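## Task

Take the cap off the marker whose cap is violet, while the second marker keeps its cap fully seated. Every marker and cap has to finish resting on the desk, not held up by the robot. Release everything and pull the robot away at the end. The robot must not topple or be left leaning.

## Robot and tools

Robot: a wheeled cart with a pan-tilt head and two arms, left_arm and right_arm. The cart is 0.53 m wide and spans x = -0.35 to 0.07 m. Each arm turns about a vertical pan axis at x = -0.060, y = +0.155 (left) or -0.155 m (right); the shoulder sits 0.03 m outward from that axis, 0.89 m high. Links: upper arm 0.116, forearm 0.135, hand 0.162 m. A fixed jaw tip reaches about 0.44 m from its pan axis at most, and no lower than 0.55 m above the floor.

Frames: the base frame sits on the floor between the drive wheels, x forward, y left, z up. left_hand and right_hand report each fixed-jaw tip in this frame; a held object sits beside it, toward the moving jaw. Hand axes: z out along the fingers, y from moving jaw to fixed jaw. Odometry is the base frame at scene start; it counts wheel turns, so slip shows as travel. Heading runs -3.142 to 3.142, left positive.

execute_actions: argument actions is a list with one action (or empty, which only reports state and images). An action has base, joints, or both; they start together. base takes exactly one of translate_m (metres, -1.4 to 1.4, an offset driven straight, forward positive) or rotate_rad (radians, -3.2 to 3.2, an offset turned in place, left/counter-clockwise positive). No sideways motion. A base offset counts from the base position in the last reported state. joints is one dictionary covering both arms and the head, keyed by joint name, each value an absolute target in radians: head_pan_rad (-3.2 to 3.2, 0 forward, positive left), head_tilt_rad (-0.76 to 1.45, 0 level, positive down), and per arm (prefix left_arm_ or right_arm_): shoulder_pan_rad -1.919 to 1.919, shoulder_lift_rad -1.745 to 1.745, elbow_flex_rad -1.69 to 1.58, wrist_flex_rad -1.658 to 1.658, wrist_roll_rad -2.743 to 2.841, gripper_rad 0 to 1.919. cameras picks head_camera, left_wrist_camera, right_wrist_camera or all (omitted/null means all, [] none). Unknown keys or out-of-range values reject the whole call. Joints left out may keep pushing toward older targets. One action lasts at most 15 s.

Joint meanings: shoulder_pan 0 points left_arm left and right_arm right; positive turns either arm clockwise from above; straight ahead is +1.571 (left) and -1.571 (right). With lift, elbow and wrist_flex all 0, the upper arm is nearly vertical (tilted 0.24 rad out) and forearm and fingers are level; positive bends downward, and the three summed give how far the fingers point below level (1.571 = straight down, needing forearm no more than 0.08 rad above level). wrist_roll -1.522: jaws close across the arm plane, fixed jaw on the left looking outward; 1.619: fixed jaw on the right; 0.049: jaws close in the plane, fixed jaw below (level fingers) or toward the pan axis (fingers down). Gripper opening by angle: 0 gives 0.003 m, 0.3 gives 0.026, 0.6 gives 0.049, 1 gives 0.076, 1.919 gives 0.106. With level fingers over furniture keep the fixed jaw on the left, since the hand body then bulges upward about 0.08 m rather than down. To squeeze, target up to 0.2 rad below the angle where jaws touch; going further can trip the jaw. A holding jaw reads off_target; done means empty or barely gripping.

Stowed pose: left_arm shoulder_pan -1.75, shoulder_lift 0.05, elbow_flex 1.35, wrist_flex -1.55, wrist_roll -1.52; right_arm identical except shoulder_pan 1.75. Stow in two steps away from loose objects: wrist_flex and wrist_roll first, then the other three. Leaving stow, do not move the wrists first. Turning in place with arms stowed needs 0.44 m clear radius; turning or reversing beside a desk can snag the cart rear and tip the robot.

Results: base_status and joint_status per motion: done (reached; for the base, wheels turned fully even if slipping), off_target (resting away, maybe still pushing: load, obstruction or tripped motor), time_out (holds where it stopped), not_followed or the line "joint command not followed" (a self-collision check between links or the two arms withheld that arm's targets; the gripper still moves; the targets may be retried each action until valid). on_its_own lists uncommanded motion. A Motor temperatures line gives per-arm values in joint_positions order; MOTOR HOT appears from 55 °C, and at 70 °C an OVER-TEMPERATURE FAULT stops the arm, with limit_stop_at_motor_heat on unreached keys; resend those targets afterwards.

Sag: loaded or far-reaching joints settle below target; add the observed sag upward next time. Hand positions may be off by a few centimetres. A motor stuck more than about 0.30 rad off target for about 2 s (thinking time counts) trips to 20 % torque; reset by waiting until still, then targeting 0.2 rad from the reading on the side away from the old target (or 0.04 rad past a range end; for a jaw, the end). Set a blocked joint's target to its reading to stop pushing. Payload roughly 0.4 kg per hand at full reach, 0.7 kg within 0.28 m, 1 kg with both hands close.

wait: seconds 0 to 10, commands nothing, returns state and images. zoom_image: camera name and region [x0, y0, x1, y1] in pixels of that camera's latest full image (origin top-left, at most 504 by 504). finished_scene: scene number 1 or 2; ends it permanently and reports success plus the next task.

Cameras: 644x476 images; head_camera, and one on each wrist; calibration lines give K, distortion and base-to-camera transforms, slightly uncertain, more so for wrist cameras.

Avoid: arms or hands striking or pressing each other, pulling or pushing hard (especially pulling on things ahead), dropping or knocking items off the desk, and slamming. Finish with everything released and the robot clear and upright.

Each tool is called after "Request:" by a JSON object that holds its "method" and its "body", one argument or row to a line.

## Session

I'll start by checking the robot's state and camera views.

Request:
{"method": "execute_actions", "body": {
  "actions": []
}}

Scene clock: 0.00 s.
Motor temperatures (°C, as the motors report them): left_arm=[30 29 28 30 31] | right_arm=[28 30 29 30 28]
base_odometry: x=+0.000 y=+0.000 heading=+0.000 (m, m, rad; odometry frame)
base_status: not commanded
joint_positions: head_pan_rad=-0.022 head_tilt_rad=-0.008 left_arm_shoulder_pan_rad=-1.728 left_arm_shoulder_lift_rad=+0.053 left_arm_elbow_flex_rad=+1.315 left_arm_wrist_flex_rad=-1.632 left_arm_wrist_roll_rad=-1.517 left_arm_gripper_rad=+1.920 right_arm_shoulder_pan_rad=+1.743 right_arm_shoulder_lift_rad=+0.024 right_arm_elbow_flex_rad=+1.359 right_arm_wrist_flex_rad=-1.469 right_arm_wrist_roll_rad=-1.530 right_arm_gripper_rad=+1.920
joint_status: not commanded
left_hand: x=-0.3073 y=+0.1079 z=+0.9155 quat_wxyz=(-0.060, -0.606, -0.049, +0.792) (m; base frame)
right_hand: x=-0.3090 y=-0.1195 z=+0.8879 quat_wxyz=(-0.061, +0.673, -0.061, -0.734) (m; base frame)
pictures: head_camera, left_wrist_camera, right_wrist_camera
Images, in order (width x height): head_camera 644x476, left_wrist_camera 644x476, right_wrist_camera 644x476.

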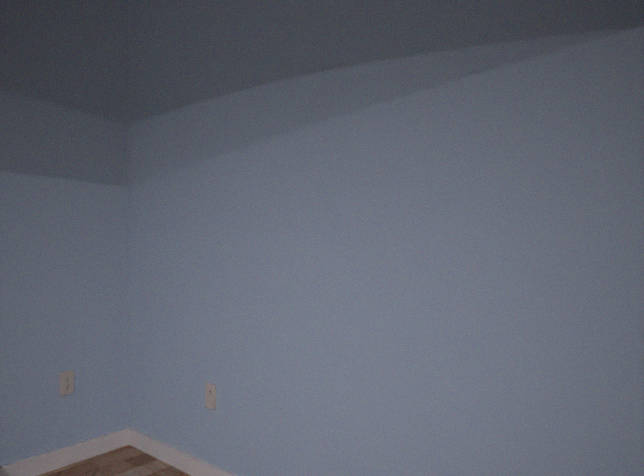

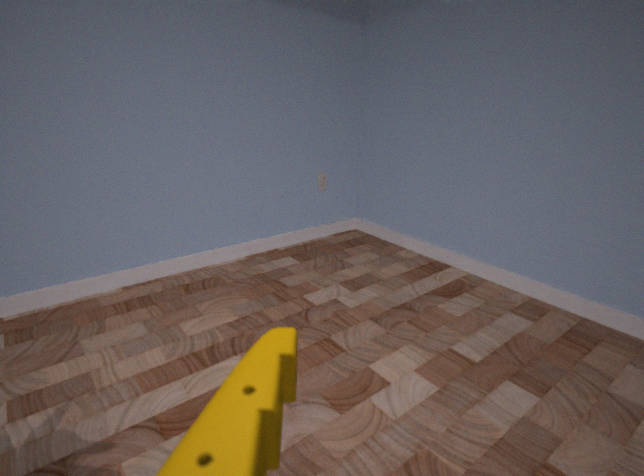

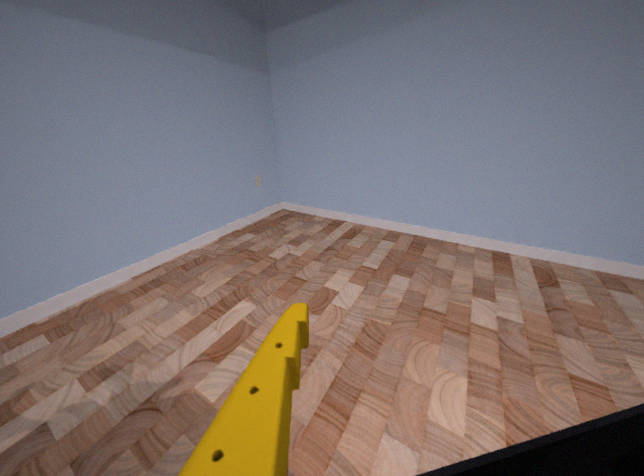

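Request:
{"method": "execute_actions", "body": {
  "actions": [
    {"joints": {"head_pan_rad": 1.0, "head_tilt_rad": 0.45}}
  ],
  "cameras": ["head_camera"]
}}

Request:
{"method": "execute_actions", "body": {
  "actions": [
    {"joints": {"head_pan_rad": 2.0, "head_tilt_rad": 0.45}}
  ],
  "cameras": ["head_camera"]
}}

Request:
{"method": "execute_actions", "body": {
  "actions": [
    {"joints": {"head_pan_rad": -1.0, "head_tilt_rad": 0.45}}
  ],
  "cameras": ["head_camera"]
}}

Scene clock: 3.30 s.
Motor temperatures (°C, as the motors report them): left_arm=[30 29 28 30 31] | right_arm=[28 30 29 30 28]
base_odometry: x=+0.000 y=+0.000 heading=+0.000 (m, m, rad; odometry frame)
base_status: not commanded
joint_positions: head_pan_rad=+0.990 head_tilt_rad=+0.444 left_arm_shoulder_pan_rad=-1.728 left_arm_shoulder_lift_rad=+0.053 left_arm_elbow_flex_rad=+1.315 left_arm_wrist_flex_rad=-1.632 left_arm_wrist_roll_rad=-1.517 left_arm_gripper_rad=+1.920 right_arm_shoulder_pan_rad=+1.743 right_arm_shoulder_lift_rad=+0.024 right_arm_elbow_flex_rad=+1.359 right_arm_wrist_flex_rad=-1.469 right_arm_wrist_roll_rad=-1.530 right_arm_gripper_rad=+1.920
joint_status: all done
left_hand: x=-0.3073 y=+0.1079 z=+0.9155 quat_wxyz=(-0.060, -0.606, -0.049, +0.792) (m; base frame)
right_hand: x=-0.3090 y=-0.1195 z=+0.8879 quat_wxyz=(-0.061, +0.673, -0.061, -0.734) (m; base frame)
pictures: head_camera
camera_calibration (this result's frames):
head_camera: T_world_to_cam=[[0.80866, -0.588213, 0.00861069, 0.0261906], [-0.27722, -0.393944, -0.876332, 1.03581], [0.518862, 0.706268, -0.481631, 0.575773], [0, 0, 0, 1]] pos_world=[-0.0327794, 0.0168053, 1.1848]
Images, in order (width x height): head_camera 644x476.

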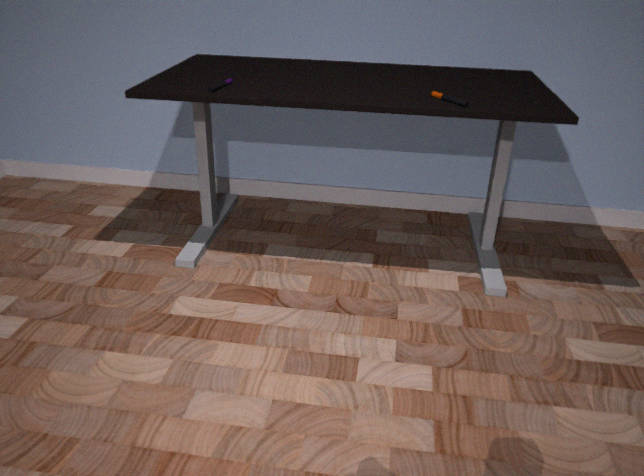

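Scene clock: 4.77 s.
Motor temperatures (°C, as the motors report them): left_arm=[30 29 28 30 31] | right_arm=[28 30 29 30 28]
base_odometry: x=+0.000 y=+0.000 heading=+0.000 (m, m, rad; odometry frame)
base_status: not commanded
joint_positions: head_pan_rad=+1.990 head_tilt_rad=+0.444 left_arm_shoulder_pan_rad=-1.728 left_arm_shoulder_lift_rad=+0.053 left_arm_elbow_flex_rad=+1.315 left_arm_wrist_flex_rad=-1.632 left_arm_wrist_roll_rad=-1.517 left_arm_gripper_rad=+1.920 right_arm_shoulder_pan_rad=+1.743 right_arm_shoulder_lift_rad=+0.024 right_arm_elbow_flex_rad=+1.359 right_arm_wrist_flex_rad=-1.469 right_arm_wrist_roll_rad=-1.530 right_arm_gripper_rad=+1.920
joint_status: all done
left_hand: x=-0.3073 y=+0.1079 z=+0.9155 quat_wxyz=(-0.060, -0.606, -0.049, +0.792) (m; base frame)
right_hand: x=-0.3090 y=-0.1195 z=+0.8879 quat_wxyz=(-0.061, +0.673, -0.061, -0.734) (m; base frame)
pictures: head_camera
camera_calibration (this result's frames):
head_camera: T_world_to_cam=[[0.931885, 0.362652, 0.00861171, 0.031981], [0.181717, -0.446138, -0.876322, 1.05737], [-0.313958, 0.818196, -0.48165, 0.536652], [0, 0, 0, 1]] pos_world=[-0.0534581, 0.0210468, 1.1848]
Images, in order (width x height): head_camera 644x476.

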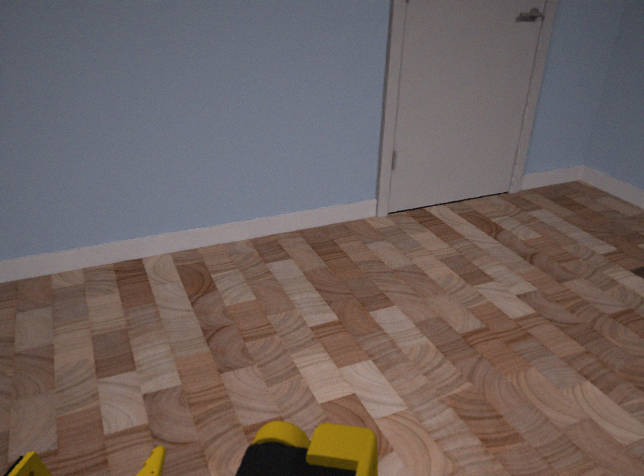

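Scene clock: 7.57 s.
Motor temperatures (°C, as the motors report them): left_arm=[30 29 28 30 31] | right_arm=[28 30 29 30 28]
base_odometry: x=+0.000 y=+0.000 heading=+0.000 (m, m, rad; odometry frame)
base_status: not commanded
joint_positions: head_pan_rad=-0.990 head_tilt_rad=+0.444 left_arm_shoulder_pan_rad=-1.728 left_arm_shoulder_lift_rad=+0.053 left_arm_elbow_flex_rad=+1.315 left_arm_wrist_flex_rad=-1.632 left_arm_wrist_roll_rad=-1.517 left_arm_gripper_rad=+1.920 right_arm_shoulder_pan_rad=+1.743 right_arm_shoulder_lift_rad=+0.024 right_arm_elbow_flex_rad=+1.359 right_arm_wrist_flex_rad=-1.469 right_arm_wrist_roll_rad=-1.530 right_arm_gripper_rad=+1.920
joint_status: all done
left_hand: x=-0.3073 y=+0.1079 z=+0.9155 quat_wxyz=(-0.060, -0.606, -0.049, +0.792) (m; base frame)
right_hand: x=-0.3090 y=-0.1195 z=+0.8879 quat_wxyz=(-0.061, +0.673, -0.061, -0.734) (m; base frame)
pictures: head_camera
camera_calibration (this result's frames):
head_camera: T_world_to_cam=[[-0.861401, -0.507853, 0.00861172, -0.0523034], [-0.251126, 0.411091, -0.876321, 1.03702], [0.441502, -0.757027, -0.48165, 0.572159], [0, 0, 0, 1]] pos_world=[-0.0372399, -0.0197336, 1.1848]
Images, in order (width x height): head_camera 644x476.

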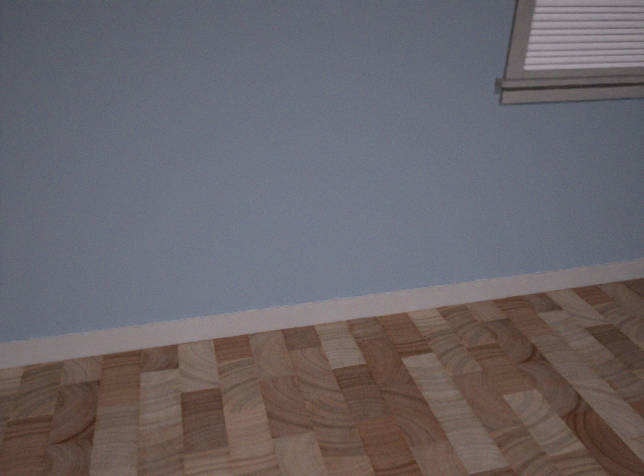

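Request:
{"method": "execute_actions", "body": {
  "actions": [
    {"base": {"rotate_rad": 1.37}, "joints": {"head_pan_rad": -0.25, "head_tilt_rad": 0.35}}
  ],
  "cameras": ["head_camera"]
}}

Scene clock: 53.80 s.
Motor temperatures (°C, as the motors report them): left_arm=[30 29 28 30 31] | right_arm=[28 30 29 30 28]
base_odometry: x=-0.001 y=+0.000 heading=+1.368 (m, m, rad; odometry frame)
base_status: done
joint_positions: head_pan_rad=-0.260 head_tilt_rad=+0.363 left_arm_shoulder_pan_rad=-1.728 left_arm_shoulder_lift_rad=+0.053 left_arm_elbow_flex_rad=+1.315 left_arm_wrist_flex_rad=-1.632 left_arm_wrist_roll_rad=-1.517 left_arm_gripper_rad=+1.920 right_arm_shoulder_pan_rad=+1.743 right_arm_shoulder_lift_rad=+0.024 right_arm_elbow_flex_rad=+1.359 right_arm_wrist_flex_rad=-1.469 right_arm_wrist_roll_rad=-1.530 right_arm_gripper_rad=+1.920
joint_status: all done
left_hand: x=-0.3073 y=+0.1079 z=+0.9155 quat_wxyz=(-0.060, -0.606, -0.049, +0.792) (m; base frame)
right_hand: x=-0.3090 y=-0.1195 z=+0.8879 quat_wxyz=(-0.061, +0.673, -0.061, -0.734) (m; base frame)
pictures: head_camera
camera_calibration (this result's frames):
head_camera: T_world_to_cam=[[-0.303706, -0.952754, 0.00472458, -0.0216177], [-0.391775, 0.120361, -0.912154, 1.07166], [0.86849, -0.278878, -0.409819, 0.509551], [0, 0, 0, 1]] pos_world=[-0.0292578, -0.00747986, 1.18644]
Images, in order (width x height): head_camera 644x476.

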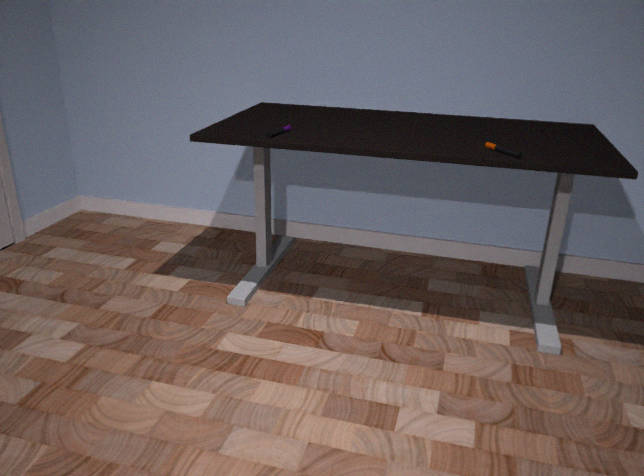

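Request:
{"method": "zoom_image", "body": {
  "camera": "head_camera",
  "region": [180, 90, 340, 160]
}}

Region (180, 90, 340, 160) of head_camera's 644x476 image, scaled by 3.150; it fills the top 220 rows of this view, and the rest is white.

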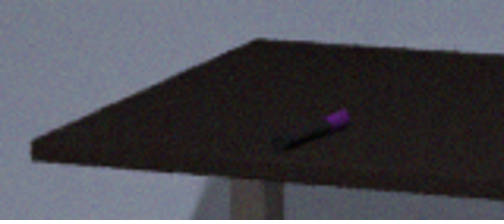

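Request:
{"method": "execute_actions", "body": {
  "actions": [
    {"base": {"translate_m": 1.2}, "joints": {"left_arm_shoulder_pan_rad": 1.571, "right_arm_shoulder_pan_rad": -1.571, "head_pan_rad": -0.58, "head_tilt_rad": 0.55}}
  ]
}}

Scene clock: 88.93 s.
Motor temperatures (°C, as the motors report them): left_arm=[30 29 28 30 31] | right_arm=[28 30 29 30 28]
base_odometry: x=+0.240 y=+1.175 heading=+1.365 (m, m, rad; odometry frame)
base_status: done
joint_positions: head_pan_rad=-0.570 head_tilt_rad=+0.544 left_arm_shoulder_pan_rad=+1.563 left_arm_shoulder_lift_rad=+0.053 left_arm_elbow_flex_rad=+1.315 left_arm_wrist_flex_rad=-1.632 left_arm_wrist_roll_rad=-1.517 left_arm_gripper_rad=+1.920 right_arm_shoulder_pan_rad=-1.564 right_arm_shoulder_lift_rad=+0.024 right_arm_elbow_flex_rad=+1.359 right_arm_wrist_flex_rad=-1.469 right_arm_wrist_roll_rad=-1.530 right_arm_gripper_rad=+1.920
joint_status: all done
left_hand: x=+0.1915 y=+0.1646 z=+0.9155 quat_wxyz=(+0.794, -0.004, +0.608, +0.001) (m; base frame)
right_hand: x=+0.1914 y=-0.1489 z=+0.8879 quat_wxyz=(+0.737, +0.005, +0.676, +0.000) (m; base frame)
pictures: head_camera, left_wrist_camera, right_wrist_camera
camera_calibration (this result's frames):
head_camera: T_world_to_cam=[[-0.578569, -0.815524, 0.0133923, -0.0445128], [-0.468916, 0.319146, -0.823568, 0.966066], [0.667365, -0.48277, -0.56706, 0.681082], [0, 0, 0, 1]] pos_world=[-0.0272795, -0.015811, 1.18243]
left_wrist_camera: T_world_to_cam=[[-0.0163085, -0.999062, 0.0401047, 0.131167], [-0.299636, -0.0333833, -0.953469, 0.957504], [0.953914, -0.0275665, -0.29881, 0.165969], [0, 0, 0, 1]] pos_world=[0.130722, 0.167583, 0.957284]
right_wrist_camera: T_world_to_cam=[[-0.0143468, -0.999224, -0.0366864, -0.11668], [-0.488908, 0.0390153, -0.871463, 0.891718], [0.872218, 0.00543359, -0.489088, 0.333682], [0, 0, 0, 1]] pos_world=[0.14325, -0.153193, 0.936019]
Images, in order (width x height): head_camera 644x476, left_wrist_camera 644x476, right_wrist_camera 644x476.

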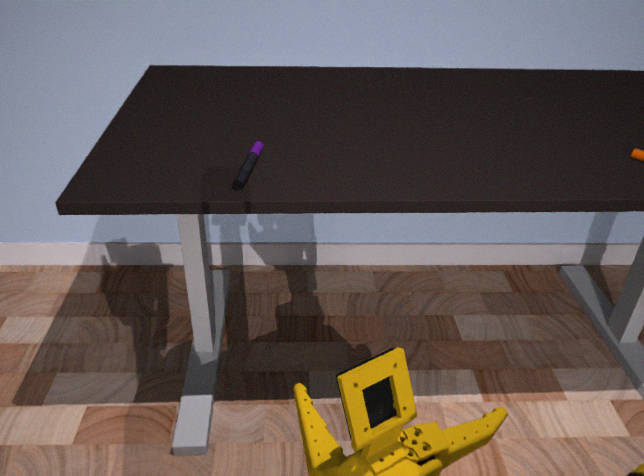

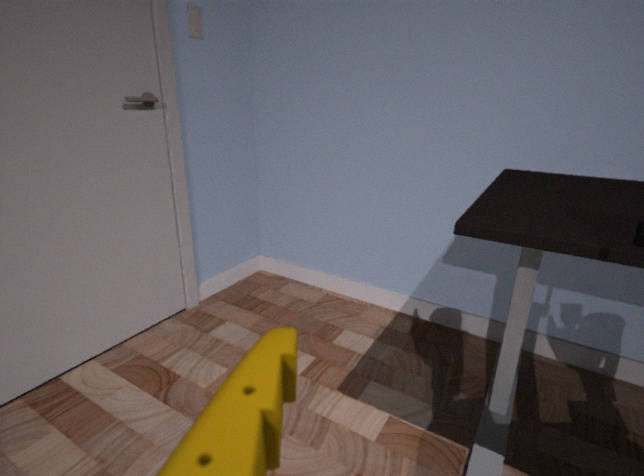

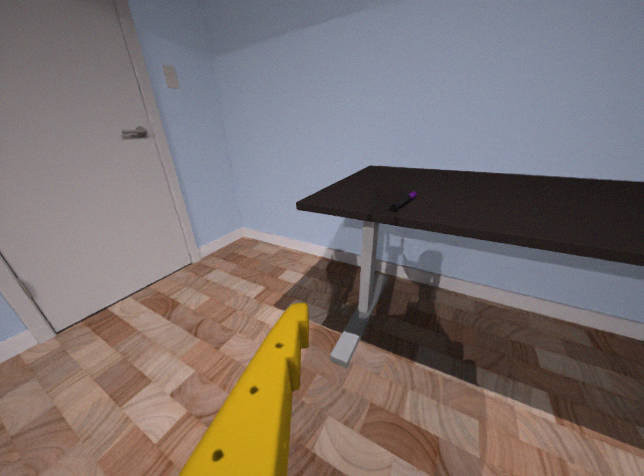

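Request:
{"method": "zoom_image", "body": {
  "camera": "head_camera",
  "region": [200, 125, 300, 215]
}}

Region (200, 125, 300, 215) of head_camera's 644x476 image, scaled by 5.040; it fills the top 454 rows of this view, and the rest is white.

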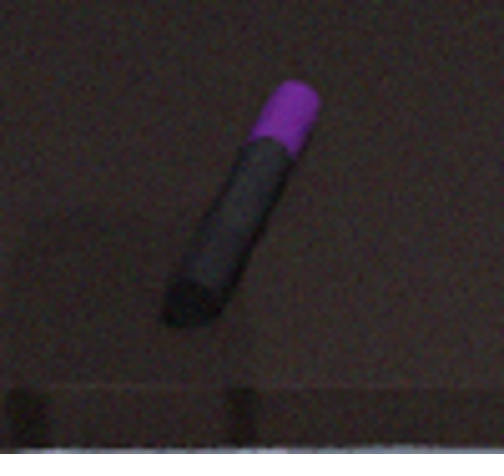

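Request:
{"method": "execute_actions", "body": {
  "actions": [
    {"base": {"rotate_rad": -0.587}, "joints": {"head_pan_rad": 0.05, "head_tilt_rad": 0.6}}
  ],
  "cameras": ["head_camera"]
}}

Scene clock: 181.33 s.
Motor temperatures (°C, as the motors report them): left_arm=[30 29 28 30 31] | right_arm=[28 30 29 30 28]
base_odometry: x=+0.239 y=+1.175 heading=+0.780 (m, m, rad; odometry frame)
base_status: done
joint_positions: head_pan_rad=+0.040 head_tilt_rad=+0.594 left_arm_shoulder_pan_rad=+1.563 left_arm_shoulder_lift_rad=+0.053 left_arm_elbow_flex_rad=+1.315 left_arm_wrist_flex_rad=-1.632 left_arm_wrist_roll_rad=-1.517 left_arm_gripper_rad=+1.920 right_arm_shoulder_pan_rad=-1.564 right_arm_shoulder_lift_rad=+0.024 right_arm_elbow_flex_rad=+1.359 right_arm_wrist_flex_rad=-1.469 right_arm_wrist_roll_rad=-1.530 right_arm_gripper_rad=+1.920
joint_status: all done
left_hand: x=+0.1915 y=+0.1646 z=+0.9155 quat_wxyz=(+0.794, -0.004, +0.608, +0.001) (m; base frame)
right_hand: x=+0.1914 y=-0.1489 z=+0.8879 quat_wxyz=(+0.737, +0.005, +0.676, +0.000) (m; base frame)
pictures: head_camera
camera_calibration (this result's frames):
head_camera: T_world_to_cam=[[-0.00621208, -0.999857, 0.0157223, -0.0202938], [-0.607594, -0.00871348, -0.7942, 0.925746], [0.794224, -0.0144864, -0.607453, 0.733536], [0, 0, 0, 1]] pos_world=[-0.0202402, -0.00159816, 1.18114]
Images, in order (width x height): head_camera 644x476.

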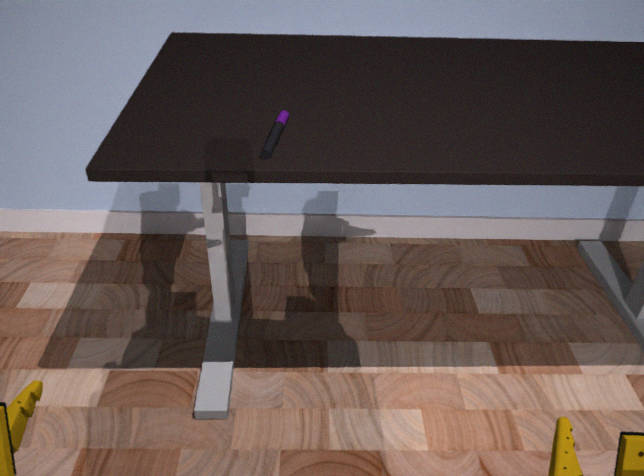

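Request:
{"method": "zoom_image", "body": {
  "camera": "head_camera",
  "region": [80, 100, 332, 200]
}}

Request:
{"method": "zoom_image", "body": {
  "camera": "head_camera",
  "region": [392, 100, 644, 200]
}}

Region (80, 100, 332, 200) of head_camera's 644x476 image, scaled by 2.000; it fills the top 200 rows of this view, and the rest is white.

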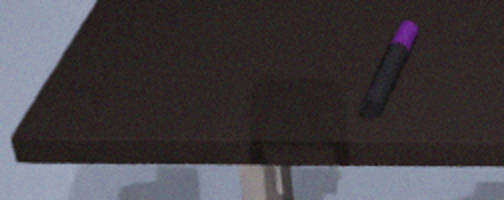

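Region (392, 100, 644, 200) of head_camera's 644x476 image, scaled by 2.000; it fills the top 200 rows of this view, and the rest is white.

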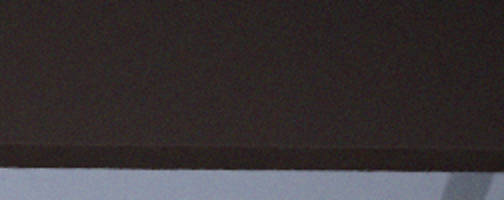

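Request:
{"method": "execute_actions", "body": {
  "actions": [
    {"base": {"rotate_rad": -0.05}, "joints": {"head_pan_rad": 0.08, "head_tilt_rad": 0.75, "left_arm_shoulder_pan_rad": 1.70, "left_arm_shoulder_lift_rad": 0.5, "left_arm_elbow_flex_rad": -0.45, "left_arm_wrist_flex_rad": 1.5, "left_arm_wrist_roll_rad": 1.75, "left_arm_gripper_rad": 0.75, "right_arm_shoulder_pan_rad": -1.35, "right_arm_shoulder_lift_rad": 0.3, "right_arm_elbow_flex_rad": -0.25, "right_arm_wrist_flex_rad": 1.5, "right_arm_wrist_roll_rad": 2.6, "right_arm_gripper_rad": 0.75}}
  ]
}}

Scene clock: 287.43 s.
Motor temperatures (°C, as the motors report them): left_arm=[30 29 28 30 31] | right_arm=[28 30 29 30 28]
base_odometry: x=+0.239 y=+1.174 heading=+0.728 (m, m, rad; odometry frame)
base_status: done
joint_positions: head_pan_rad=+0.070 head_tilt_rad=+0.745 left_arm_shoulder_pan_rad=+1.691 left_arm_shoulder_lift_rad=+0.522 left_arm_elbow_flex_rad=-0.418 left_arm_wrist_flex_rad=+1.489 left_arm_wrist_roll_rad=+1.740 left_arm_gripper_rad=+0.757 right_arm_shoulder_pan_rad=-1.357 right_arm_shoulder_lift_rad=+0.319 right_arm_elbow_flex_rad=-0.220 right_arm_wrist_flex_rad=+1.492 right_arm_wrist_roll_rad=+2.592 right_arm_gripper_rad=+0.758
joint_status: all done
left_hand: x=+0.1804 y=+0.1180 z=+0.8083 quat_wxyz=(+0.001, -1.000, +0.000, +0.011) (m; base frame)
right_hand: x=+0.1643 y=-0.2082 z=+0.8234 quat_wxyz=(+0.006, -0.929, -0.370, +0.008) (m; base frame)
pictures: head_camera, left_wrist_camera, right_wrist_camera
camera_calibration (this result's frames):
head_camera: T_world_to_cam=[[0.0266607, -0.999392, 0.0224716, -0.0265172], [-0.718934, -0.0347884, -0.694207, 0.805422], [0.694567, 0.00235249, -0.719424, 0.857731], [0, 0, 0, 1]] pos_world=[-0.016, -0.000499596, 1.1768]
left_wrist_camera: T_world_to_cam=[[-0.0396749, 0.999085, 0.0159453, -0.123258], [0.853965, 0.0256177, 0.5197, -0.555433], [0.518816, 0.0342357, -0.8542, 0.663371], [0, 0, 0, 1]] pos_world=[0.125263, 0.114663, 0.857276]
right_wrist_camera: T_world_to_cam=[[-0.666925, 0.744638, 0.0269306, 0.239271], [0.63078, 0.544973, 0.552378, -0.426476], [0.396645, 0.385382, -0.833159, 0.766655], [0, 0, 0, 1]] pos_world=[0.124498, -0.241208, 0.867877]
Images, in order (width x height): head_camera 644x476, left_wrist_camera 644x476, right_wrist_camera 644x476.

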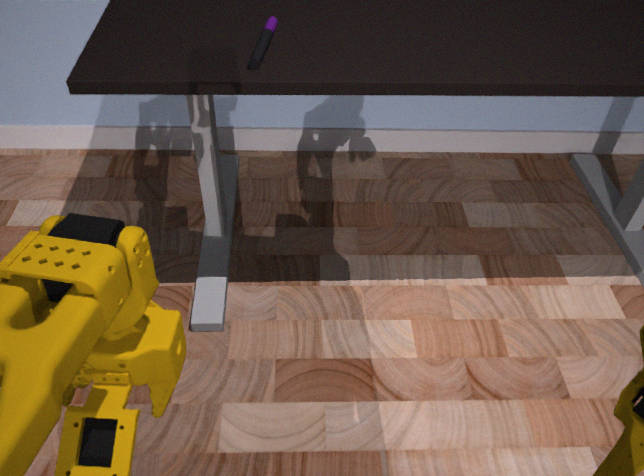

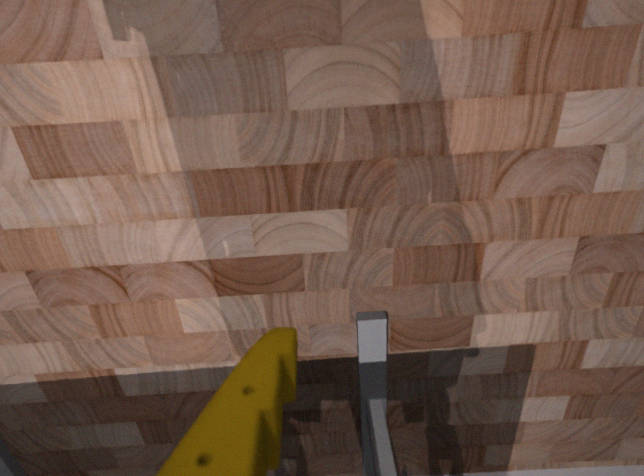

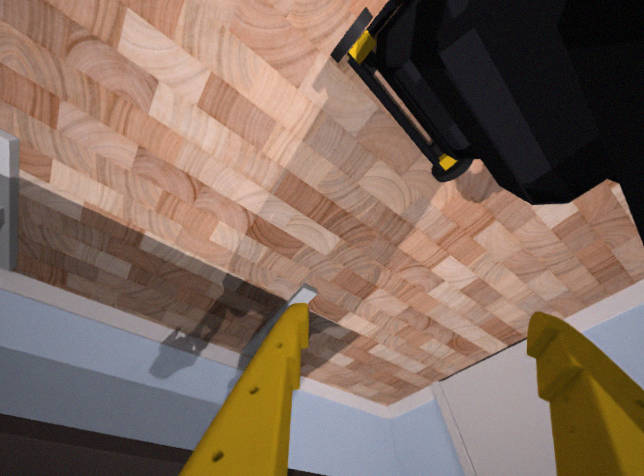

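Request:
{"method": "execute_actions", "body": {
  "actions": [
    {"base": {"translate_m": 0.62}, "joints": {"head_pan_rad": 0.12, "head_tilt_rad": 1.0}}
  ]
}}

Scene clock: 300.10 s.
Motor temperatures (°C, as the motors report them): left_arm=[30 29 28 30 31] | right_arm=[28 30 29 30 28]
base_odometry: x=+0.702 y=+1.586 heading=+0.727 (m, m, rad; odometry frame)
base_status: done
joint_positions: head_pan_rad=+0.110 head_tilt_rad=+0.995 left_arm_shoulder_pan_rad=+1.691 left_arm_shoulder_lift_rad=+0.522 left_arm_elbow_flex_rad=-0.420 left_arm_wrist_flex_rad=+1.489 left_arm_wrist_roll_rad=+1.740 left_arm_gripper_rad=+0.757 right_arm_shoulder_pan_rad=-1.357 right_arm_shoulder_lift_rad=+0.319 right_arm_elbow_flex_rad=-0.220 right_arm_wrist_flex_rad=+1.493 right_arm_wrist_roll_rad=+2.592 right_arm_gripper_rad=+0.758
joint_status: all done
left_hand: x=+0.1806 y=+0.1179 z=+0.8085 quat_wxyz=(+0.001, -1.000, +0.000, +0.010) (m; base frame)
right_hand: x=+0.1641 y=-0.2082 z=+0.8234 quat_wxyz=(+0.006, -0.929, -0.370, +0.009) (m; base frame)
pictures: head_camera, left_wrist_camera, right_wrist_camera
camera_calibration (this result's frames):
head_camera: T_world_to_cam=[[0.0734763, -0.996767, 0.0325194, -0.0358819], [-0.865741, -0.0799367, -0.494068, 0.568161], [0.49507, 0.00814892, -0.868815, 1.0203], [0, 0, 0, 1]] pos_world=[-0.0106049, 0.00133664, 1.16833]
left_wrist_camera: T_world_to_cam=[[-0.039699, 0.999088, 0.0157014, -0.123019], [0.853172, 0.0257132, 0.520995, -0.556673], [0.520116, 0.034079, -0.853415, 0.662561], [0, 0, 0, 1]] pos_world=[0.125446, 0.114641, 0.857395]
right_wrist_camera: T_world_to_cam=[[-0.666884, 0.744629, 0.0281726, 0.23804], [0.631608, 0.544793, 0.551609, -0.425889], [0.395396, 0.385653, -0.833627, 0.767373], [0, 0, 0, 1]] pos_world=[0.124324, -0.24117, 0.867921]
Images, in order (width x height): head_camera 644x476, left_wrist_camera 644x476, right_wrist_camera 644x476.

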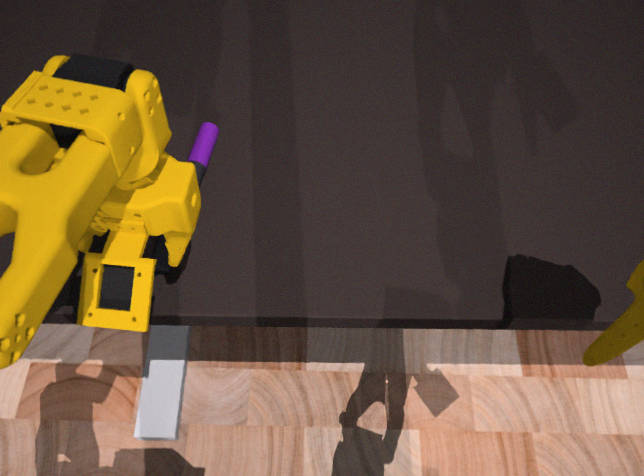

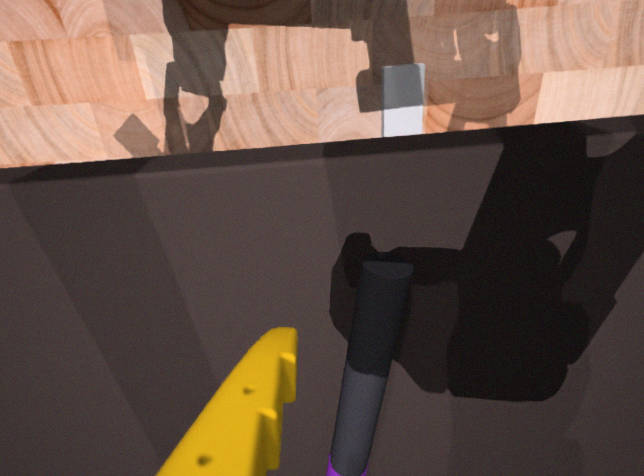

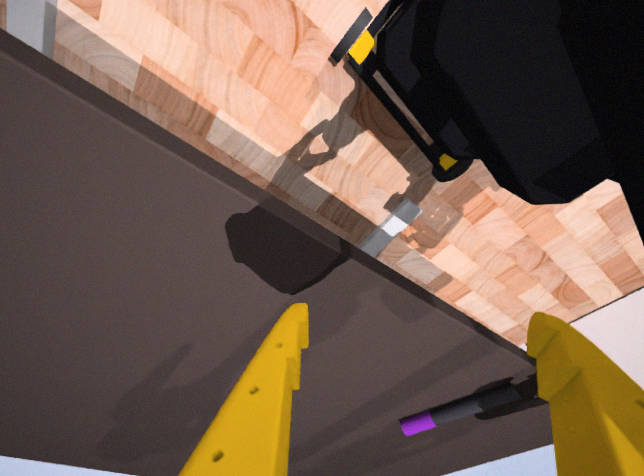

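Request:
{"method": "zoom_image", "body": {
  "camera": "head_camera",
  "region": [60, 100, 312, 340]
}}

Request:
{"method": "zoom_image", "body": {
  "camera": "head_camera",
  "region": [150, 280, 650, 360]
}}

Region (60, 100, 312, 340) of head_camera's 644x476 image, scaled by 2.000; it fills the top 480 rows of this view, and the rest is white.

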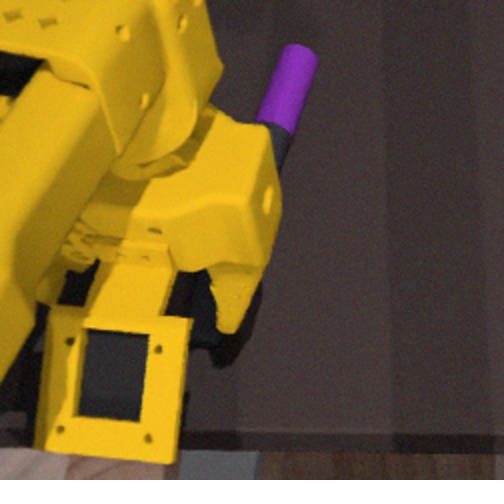

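Invalid region (150, 280, 650, 360): it reaches outside that camera's 644x476 image.

Request:
{"method": "zoom_image", "body": {
  "camera": "head_camera",
  "region": [150, 290, 510, 350]
}}

Region (150, 290, 510, 350) of head_camera's 644x476 image, scaled by 1.400.

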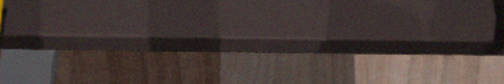

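Request:
{"method": "execute_actions", "body": {
  "actions": [
    {"base": {"translate_m": 0.055}, "joints": {"left_arm_shoulder_pan_rad": 1.665, "left_arm_wrist_roll_rad": 1.67, "head_tilt_rad": 1.08}}
  ],
  "cameras": ["head_camera", "left_wrist_camera"]
}}

Scene clock: 348.53 s.
Motor temperatures (°C, as the motors report them): left_arm=[30 29 29 30 31] | right_arm=[28 30 29 30 28]
base_odometry: x=+0.744 y=+1.623 heading=+0.727 (m, m, rad; odometry frame)
base_status: done
joint_positions: head_pan_rad=+0.110 head_tilt_rad=+1.075 left_arm_shoulder_pan_rad=+1.674 left_arm_shoulder_lift_rad=+0.522 left_arm_elbow_flex_rad=-0.420 left_arm_wrist_flex_rad=+1.489 left_arm_wrist_roll_rad=+1.680 left_arm_gripper_rad=+0.757 right_arm_shoulder_pan_rad=-1.357 right_arm_shoulder_lift_rad=+0.319 right_arm_elbow_flex_rad=-0.220 right_arm_wrist_flex_rad=+1.493 right_arm_wrist_roll_rad=+2.592 right_arm_gripper_rad=+0.758
joint_status: all done
left_hand: x=+0.1807 y=+0.1220 z=+0.8085 quat_wxyz=(+0.001, -1.000, +0.021, +0.010) (m; base frame)
right_hand: x=+0.1641 y=-0.2082 z=+0.8234 quat_wxyz=(+0.006, -0.929, -0.370, +0.009) (m; base frame)
pictures: head_camera, left_wrist_camera
camera_calibration (this result's frames):
head_camera: T_world_to_cam=[[0.0762053, -0.996466, 0.0353287, -0.0389872], [-0.902254, -0.0839955, -0.422945, 0.484583], [0.424418, 0.000355228, -0.905466, 1.05917], [0, 0, 0, 1]] pos_world=[-0.00934247, 0.00147714, 1.16537]
left_wrist_camera: T_world_to_cam=[[0.00322605, 0.99989, 0.0144577, -0.133919], [0.853576, -0.0102853, 0.520866, -0.552461], [0.520958, 0.0106604, -0.853516, 0.665156], [0, 0, 0, 1]] pos_world=[0.125481, 0.121131, 0.857416]
Images, in order (width x height): head_camera 644x476, left_wrist_camera 644x476.

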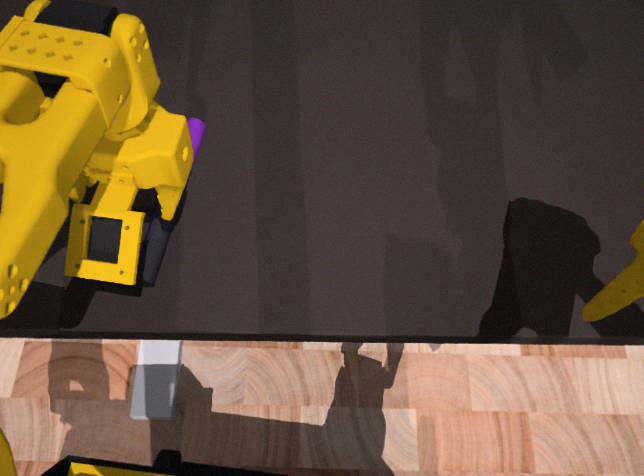

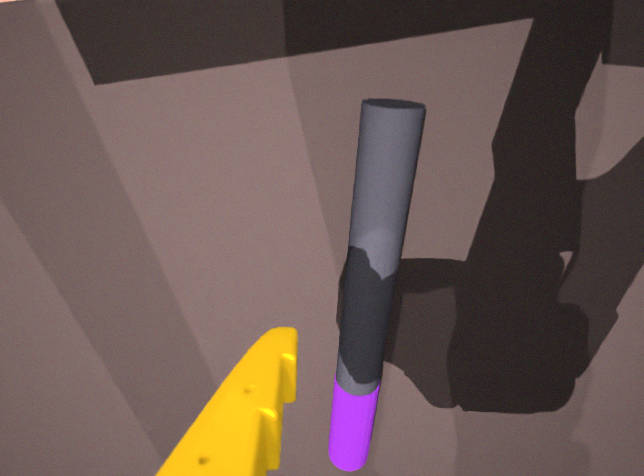

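Request:
{"method": "zoom_image", "body": {
  "camera": "left_wrist_camera",
  "region": [230, 80, 480, 476]
}}

Region (230, 80, 480, 476) of left_wrist_camera's 644x476 image, scaled by 1.273; it fills the left 318 columns of this view, and the rest is white.

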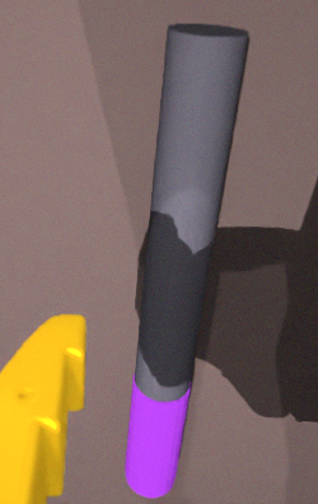

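Request:
{"method": "execute_actions", "body": {
  "actions": [
    {"joints": {"left_arm_shoulder_pan_rad": 1.64, "left_arm_wrist_roll_rad": 1.645, "left_arm_shoulder_lift_rad": 0.385, "left_arm_elbow_flex_rad": 0.09, "left_arm_wrist_flex_rad": 0.975}}
  ],
  "cameras": ["head_camera", "left_wrist_camera"]
}}

Scene clock: 396.40 s.
Motor temperatures (°C, as the motors report them): left_arm=[30 29 29 30 31] | right_arm=[28 30 30 30 28]
base_odometry: x=+0.744 y=+1.623 heading=+0.727 (m, m, rad; odometry frame)
base_status: not commanded
joint_positions: head_pan_rad=+0.110 head_tilt_rad=+1.075 left_arm_shoulder_pan_rad=+1.649 left_arm_shoulder_lift_rad=+0.436 left_arm_elbow_flex_rad=+0.091 left_arm_wrist_flex_rad=+0.985 left_arm_wrist_roll_rad=+1.654 left_arm_gripper_rad=+0.757 right_arm_shoulder_pan_rad=-1.357 right_arm_shoulder_lift_rad=+0.319 right_arm_elbow_flex_rad=-0.220 right_arm_wrist_flex_rad=+1.493 right_arm_wrist_roll_rad=+2.592 right_arm_gripper_rad=+0.758
joint_status: all done
left_hand: x=+0.1711 y=+0.1287 z=+0.7606 quat_wxyz=(-0.002, -0.999, +0.022, -0.029) (m; base frame)
right_hand: x=+0.1641 y=-0.2082 z=+0.8234 quat_wxyz=(+0.006, -0.929, -0.370, +0.009) (m; base frame)
pictures: head_camera, left_wrist_camera
camera_calibration (this result's frames):
head_camera: T_world_to_cam=[[0.0762053, -0.996466, 0.0353287, -0.0389872], [-0.902254, -0.0839955, -0.422945, 0.484583], [0.424418, 0.000355229, -0.905466, 1.05917], [0, 0, 0, 1]] pos_world=[-0.00934247, 0.00147714, 1.16537]
left_wrist_camera: T_world_to_cam=[[0.00388329, 0.99996, 0.00799533, -0.13512], [0.809512, -0.00783754, 0.587051, -0.562331], [0.58709, 0.00419263, -0.809511, 0.585271], [0, 0, 0, 1]] pos_world=[0.112132, 0.128254, 0.80498]
Images, in order (width x height): head_camera 644x476, left_wrist_camera 644x476.

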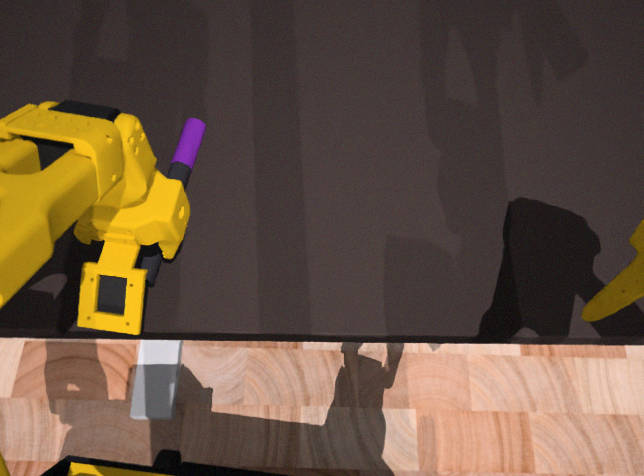

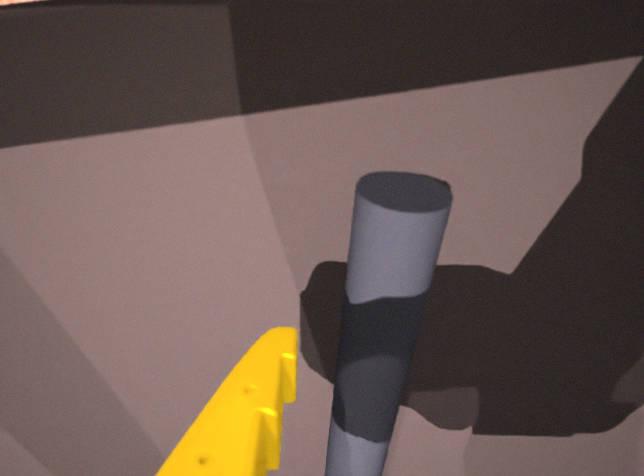

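Request:
{"method": "execute_actions", "body": {
  "actions": [
    {"joints": {"left_arm_shoulder_lift_rad": 0.503, "left_arm_elbow_flex_rad": 0.11, "left_arm_wrist_flex_rad": 0.862}}
  ],
  "cameras": ["head_camera", "left_wrist_camera"]
}}

Scene clock: 408.80 s.
Motor temperatures (°C, as the motors report them): left_arm=[30 29 29 30 31] | right_arm=[28 30 30 30 28]
base_odometry: x=+0.744 y=+1.623 heading=+0.727 (m, m, rad; odometry frame)
base_status: not commanded
joint_positions: head_pan_rad=+0.110 head_tilt_rad=+1.075 left_arm_shoulder_pan_rad=+1.649 left_arm_shoulder_lift_rad=+0.516 left_arm_elbow_flex_rad=+0.111 left_arm_wrist_flex_rad=+0.871 left_arm_wrist_roll_rad=+1.654 left_arm_gripper_rad=+0.757 right_arm_shoulder_pan_rad=-1.357 right_arm_shoulder_lift_rad=+0.319 right_arm_elbow_flex_rad=-0.220 right_arm_wrist_flex_rad=+1.493 right_arm_wrist_roll_rad=+2.592 right_arm_gripper_rad=+0.758
joint_status: all done
left_hand: x=+0.1734 y=+0.1285 z=+0.7431 quat_wxyz=(-0.002, -0.999, +0.022, -0.036) (m; base frame)
right_hand: x=+0.1641 y=-0.2082 z=+0.8234 quat_wxyz=(+0.006, -0.929, -0.370, +0.009) (m; base frame)
pictures: head_camera, left_wrist_camera
camera_calibration (this result's frames):
head_camera: T_world_to_cam=[[0.0762055, -0.996466, 0.0353287, -0.0389872], [-0.902254, -0.0839956, -0.422945, 0.484583], [0.424418, 0.000355277, -0.905466, 1.05917], [0, 0, 0, 1]] pos_world=[-0.00934247, 0.00147714, 1.16537]
left_wrist_camera: T_world_to_cam=[[0.00378034, 0.999969, 0.0069649, -0.134029], [0.801356, -0.00719564, 0.598144, -0.560802], [0.598176, 0.00332018, -0.801358, 0.561914], [0, 0, 0, 1]] pos_world=[0.113785, 0.128124, 0.786669]
Images, in order (width x height): head_camera 644x476, left_wrist_camera 644x476.

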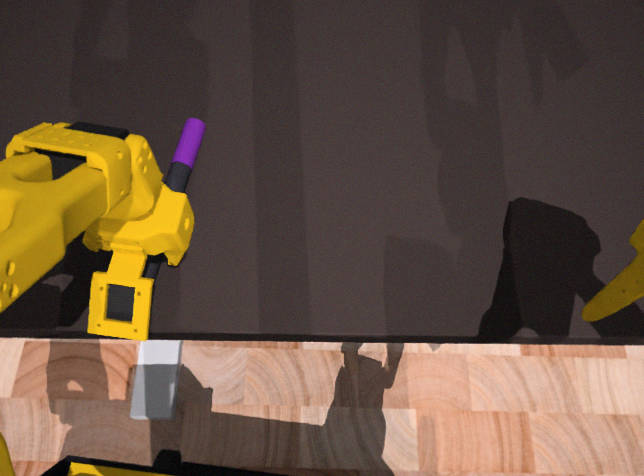

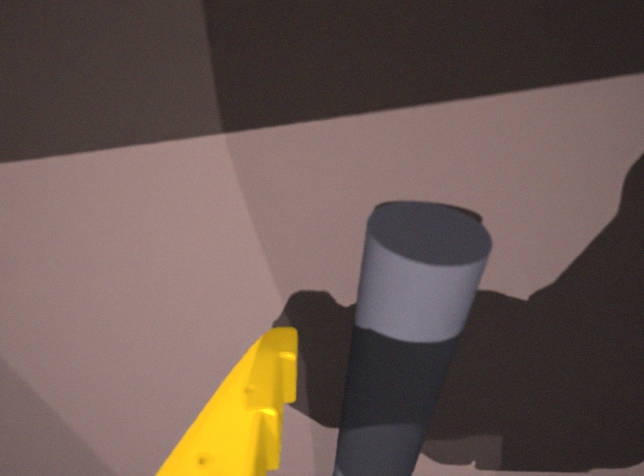

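Request:
{"method": "execute_actions", "body": {
  "actions": [
    {"joints": {"left_arm_shoulder_lift_rad": 0.527, "left_arm_elbow_flex_rad": 0.117, "left_arm_wrist_flex_rad": 0.83}}
  ],
  "cameras": ["left_wrist_camera"]
}}

Scene clock: 414.93 s.
Motor temperatures (°C, as the motors report them): left_arm=[30 29 29 30 31] | right_arm=[28 30 30 30 28]
base_odometry: x=+0.744 y=+1.623 heading=+0.727 (m, m, rad; odometry frame)
base_status: not commanded
joint_positions: head_pan_rad=+0.110 head_tilt_rad=+1.075 left_arm_shoulder_pan_rad=+1.649 left_arm_shoulder_lift_rad=+0.540 left_arm_elbow_flex_rad=+0.117 left_arm_wrist_flex_rad=+0.839 left_arm_wrist_roll_rad=+1.654 left_arm_gripper_rad=+0.757 right_arm_shoulder_pan_rad=-1.357 right_arm_shoulder_lift_rad=+0.319 right_arm_elbow_flex_rad=-0.220 right_arm_wrist_flex_rad=+1.493 right_arm_wrist_roll_rad=+2.592 right_arm_gripper_rad=+0.758
joint_status: all done
left_hand: x=+0.1733 y=+0.1285 z=+0.7377 quat_wxyz=(-0.002, -0.999, +0.022, -0.037) (m; base frame)
right_hand: x=+0.1641 y=-0.2082 z=+0.8234 quat_wxyz=(+0.006, -0.929, -0.370, +0.009) (m; base frame)
pictures: left_wrist_camera
camera_calibration (this result's frames):
left_wrist_camera: T_world_to_cam=[[0.00376978, 0.999969, 0.00685033, -0.13391], [0.80044, -0.00712358, 0.59937, -0.558288], [0.5994, 0.00322379, -0.800443, 0.55677], [0, 0, 0, 1]] pos_world=[0.113653, 0.128134, 0.781201]
Images, in order (width x height): left_wrist_camera 644x476.

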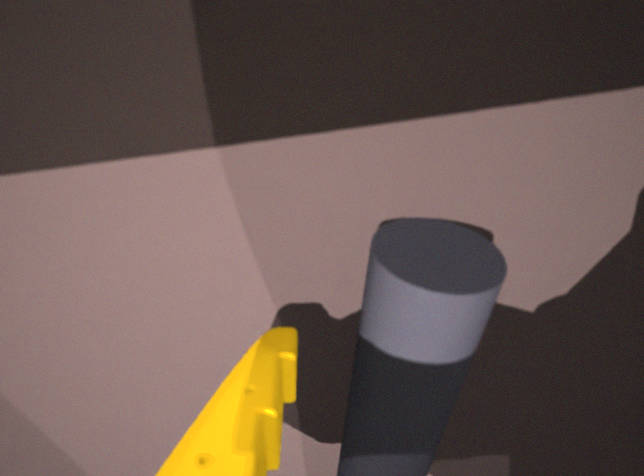

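Request:
{"method": "execute_actions", "body": {
  "actions": [
    {"joints": {"left_arm_gripper_rad": 0.05}}
  ],
  "cameras": ["head_camera", "left_wrist_camera"]
}}

Scene clock: 420.23 s.
Motor temperatures (°C, as the motors report them): left_arm=[30 29 29 30 31] | right_arm=[28 30 30 30 28]
base_odometry: x=+0.744 y=+1.623 heading=+0.727 (m, m, rad; odometry frame)
base_status: not commanded
joint_positions: head_pan_rad=+0.110 head_tilt_rad=+1.075 left_arm_shoulder_pan_rad=+1.648 left_arm_shoulder_lift_rad=+0.542 left_arm_elbow_flex_rad=+0.117 left_arm_wrist_flex_rad=+0.839 left_arm_wrist_roll_rad=+1.654 left_arm_gripper_rad=+0.206 right_arm_shoulder_pan_rad=-1.357 right_arm_shoulder_lift_rad=+0.319 right_arm_elbow_flex_rad=-0.220 right_arm_wrist_flex_rad=+1.493 right_arm_wrist_roll_rad=+2.592 right_arm_gripper_rad=+0.758
joint_status: left_arm_gripper_rad off_target (ended at +0.206, target +0.050)
left_hand: x=+0.1731 y=+0.1289 z=+0.7374 quat_wxyz=(-0.002, -0.999, +0.021, -0.036) (m; base frame)
right_hand: x=+0.1641 y=-0.2082 z=+0.8234 quat_wxyz=(+0.006, -0.929, -0.370, +0.009) (m; base frame)
pictures: head_camera, left_wrist_camera
camera_calibration (this result's frames):
head_camera: T_world_to_cam=[[0.0762052, -0.996466, 0.0353287, -0.0389872], [-0.902254, -0.0839954, -0.422945, 0.484583], [0.424418, 0.000355189, -0.905466, 1.05917], [0, 0, 0, 1]] pos_world=[-0.00934247, 0.00147713, 1.16537]
left_wrist_camera: T_world_to_cam=[[0.0022464, 0.999973, 0.0069649, -0.134105], [0.801366, -0.00596637, 0.598144, -0.557344], [0.59817, 0.00423776, -0.801358, 0.557395], [0, 0, 0, 1]] pos_world=[0.113521, 0.128414, 0.780979]
Images, in order (width x height): head_camera 644x476, left_wrist_camera 644x476.

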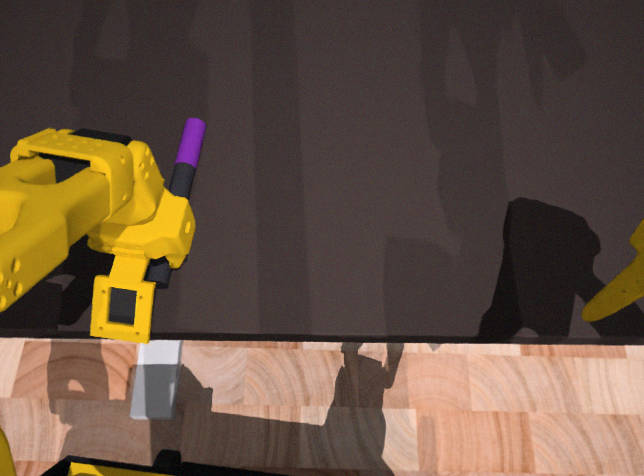

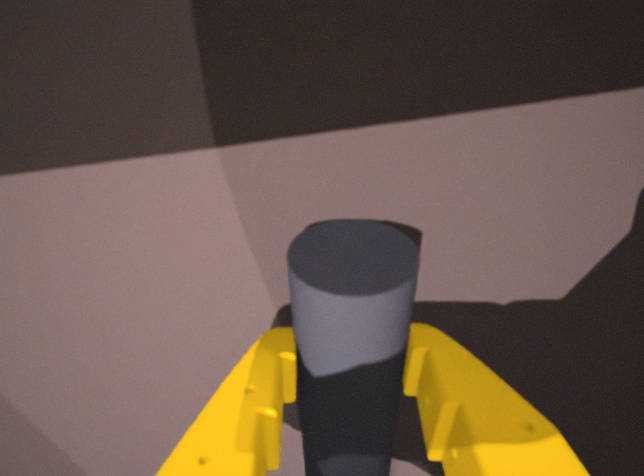

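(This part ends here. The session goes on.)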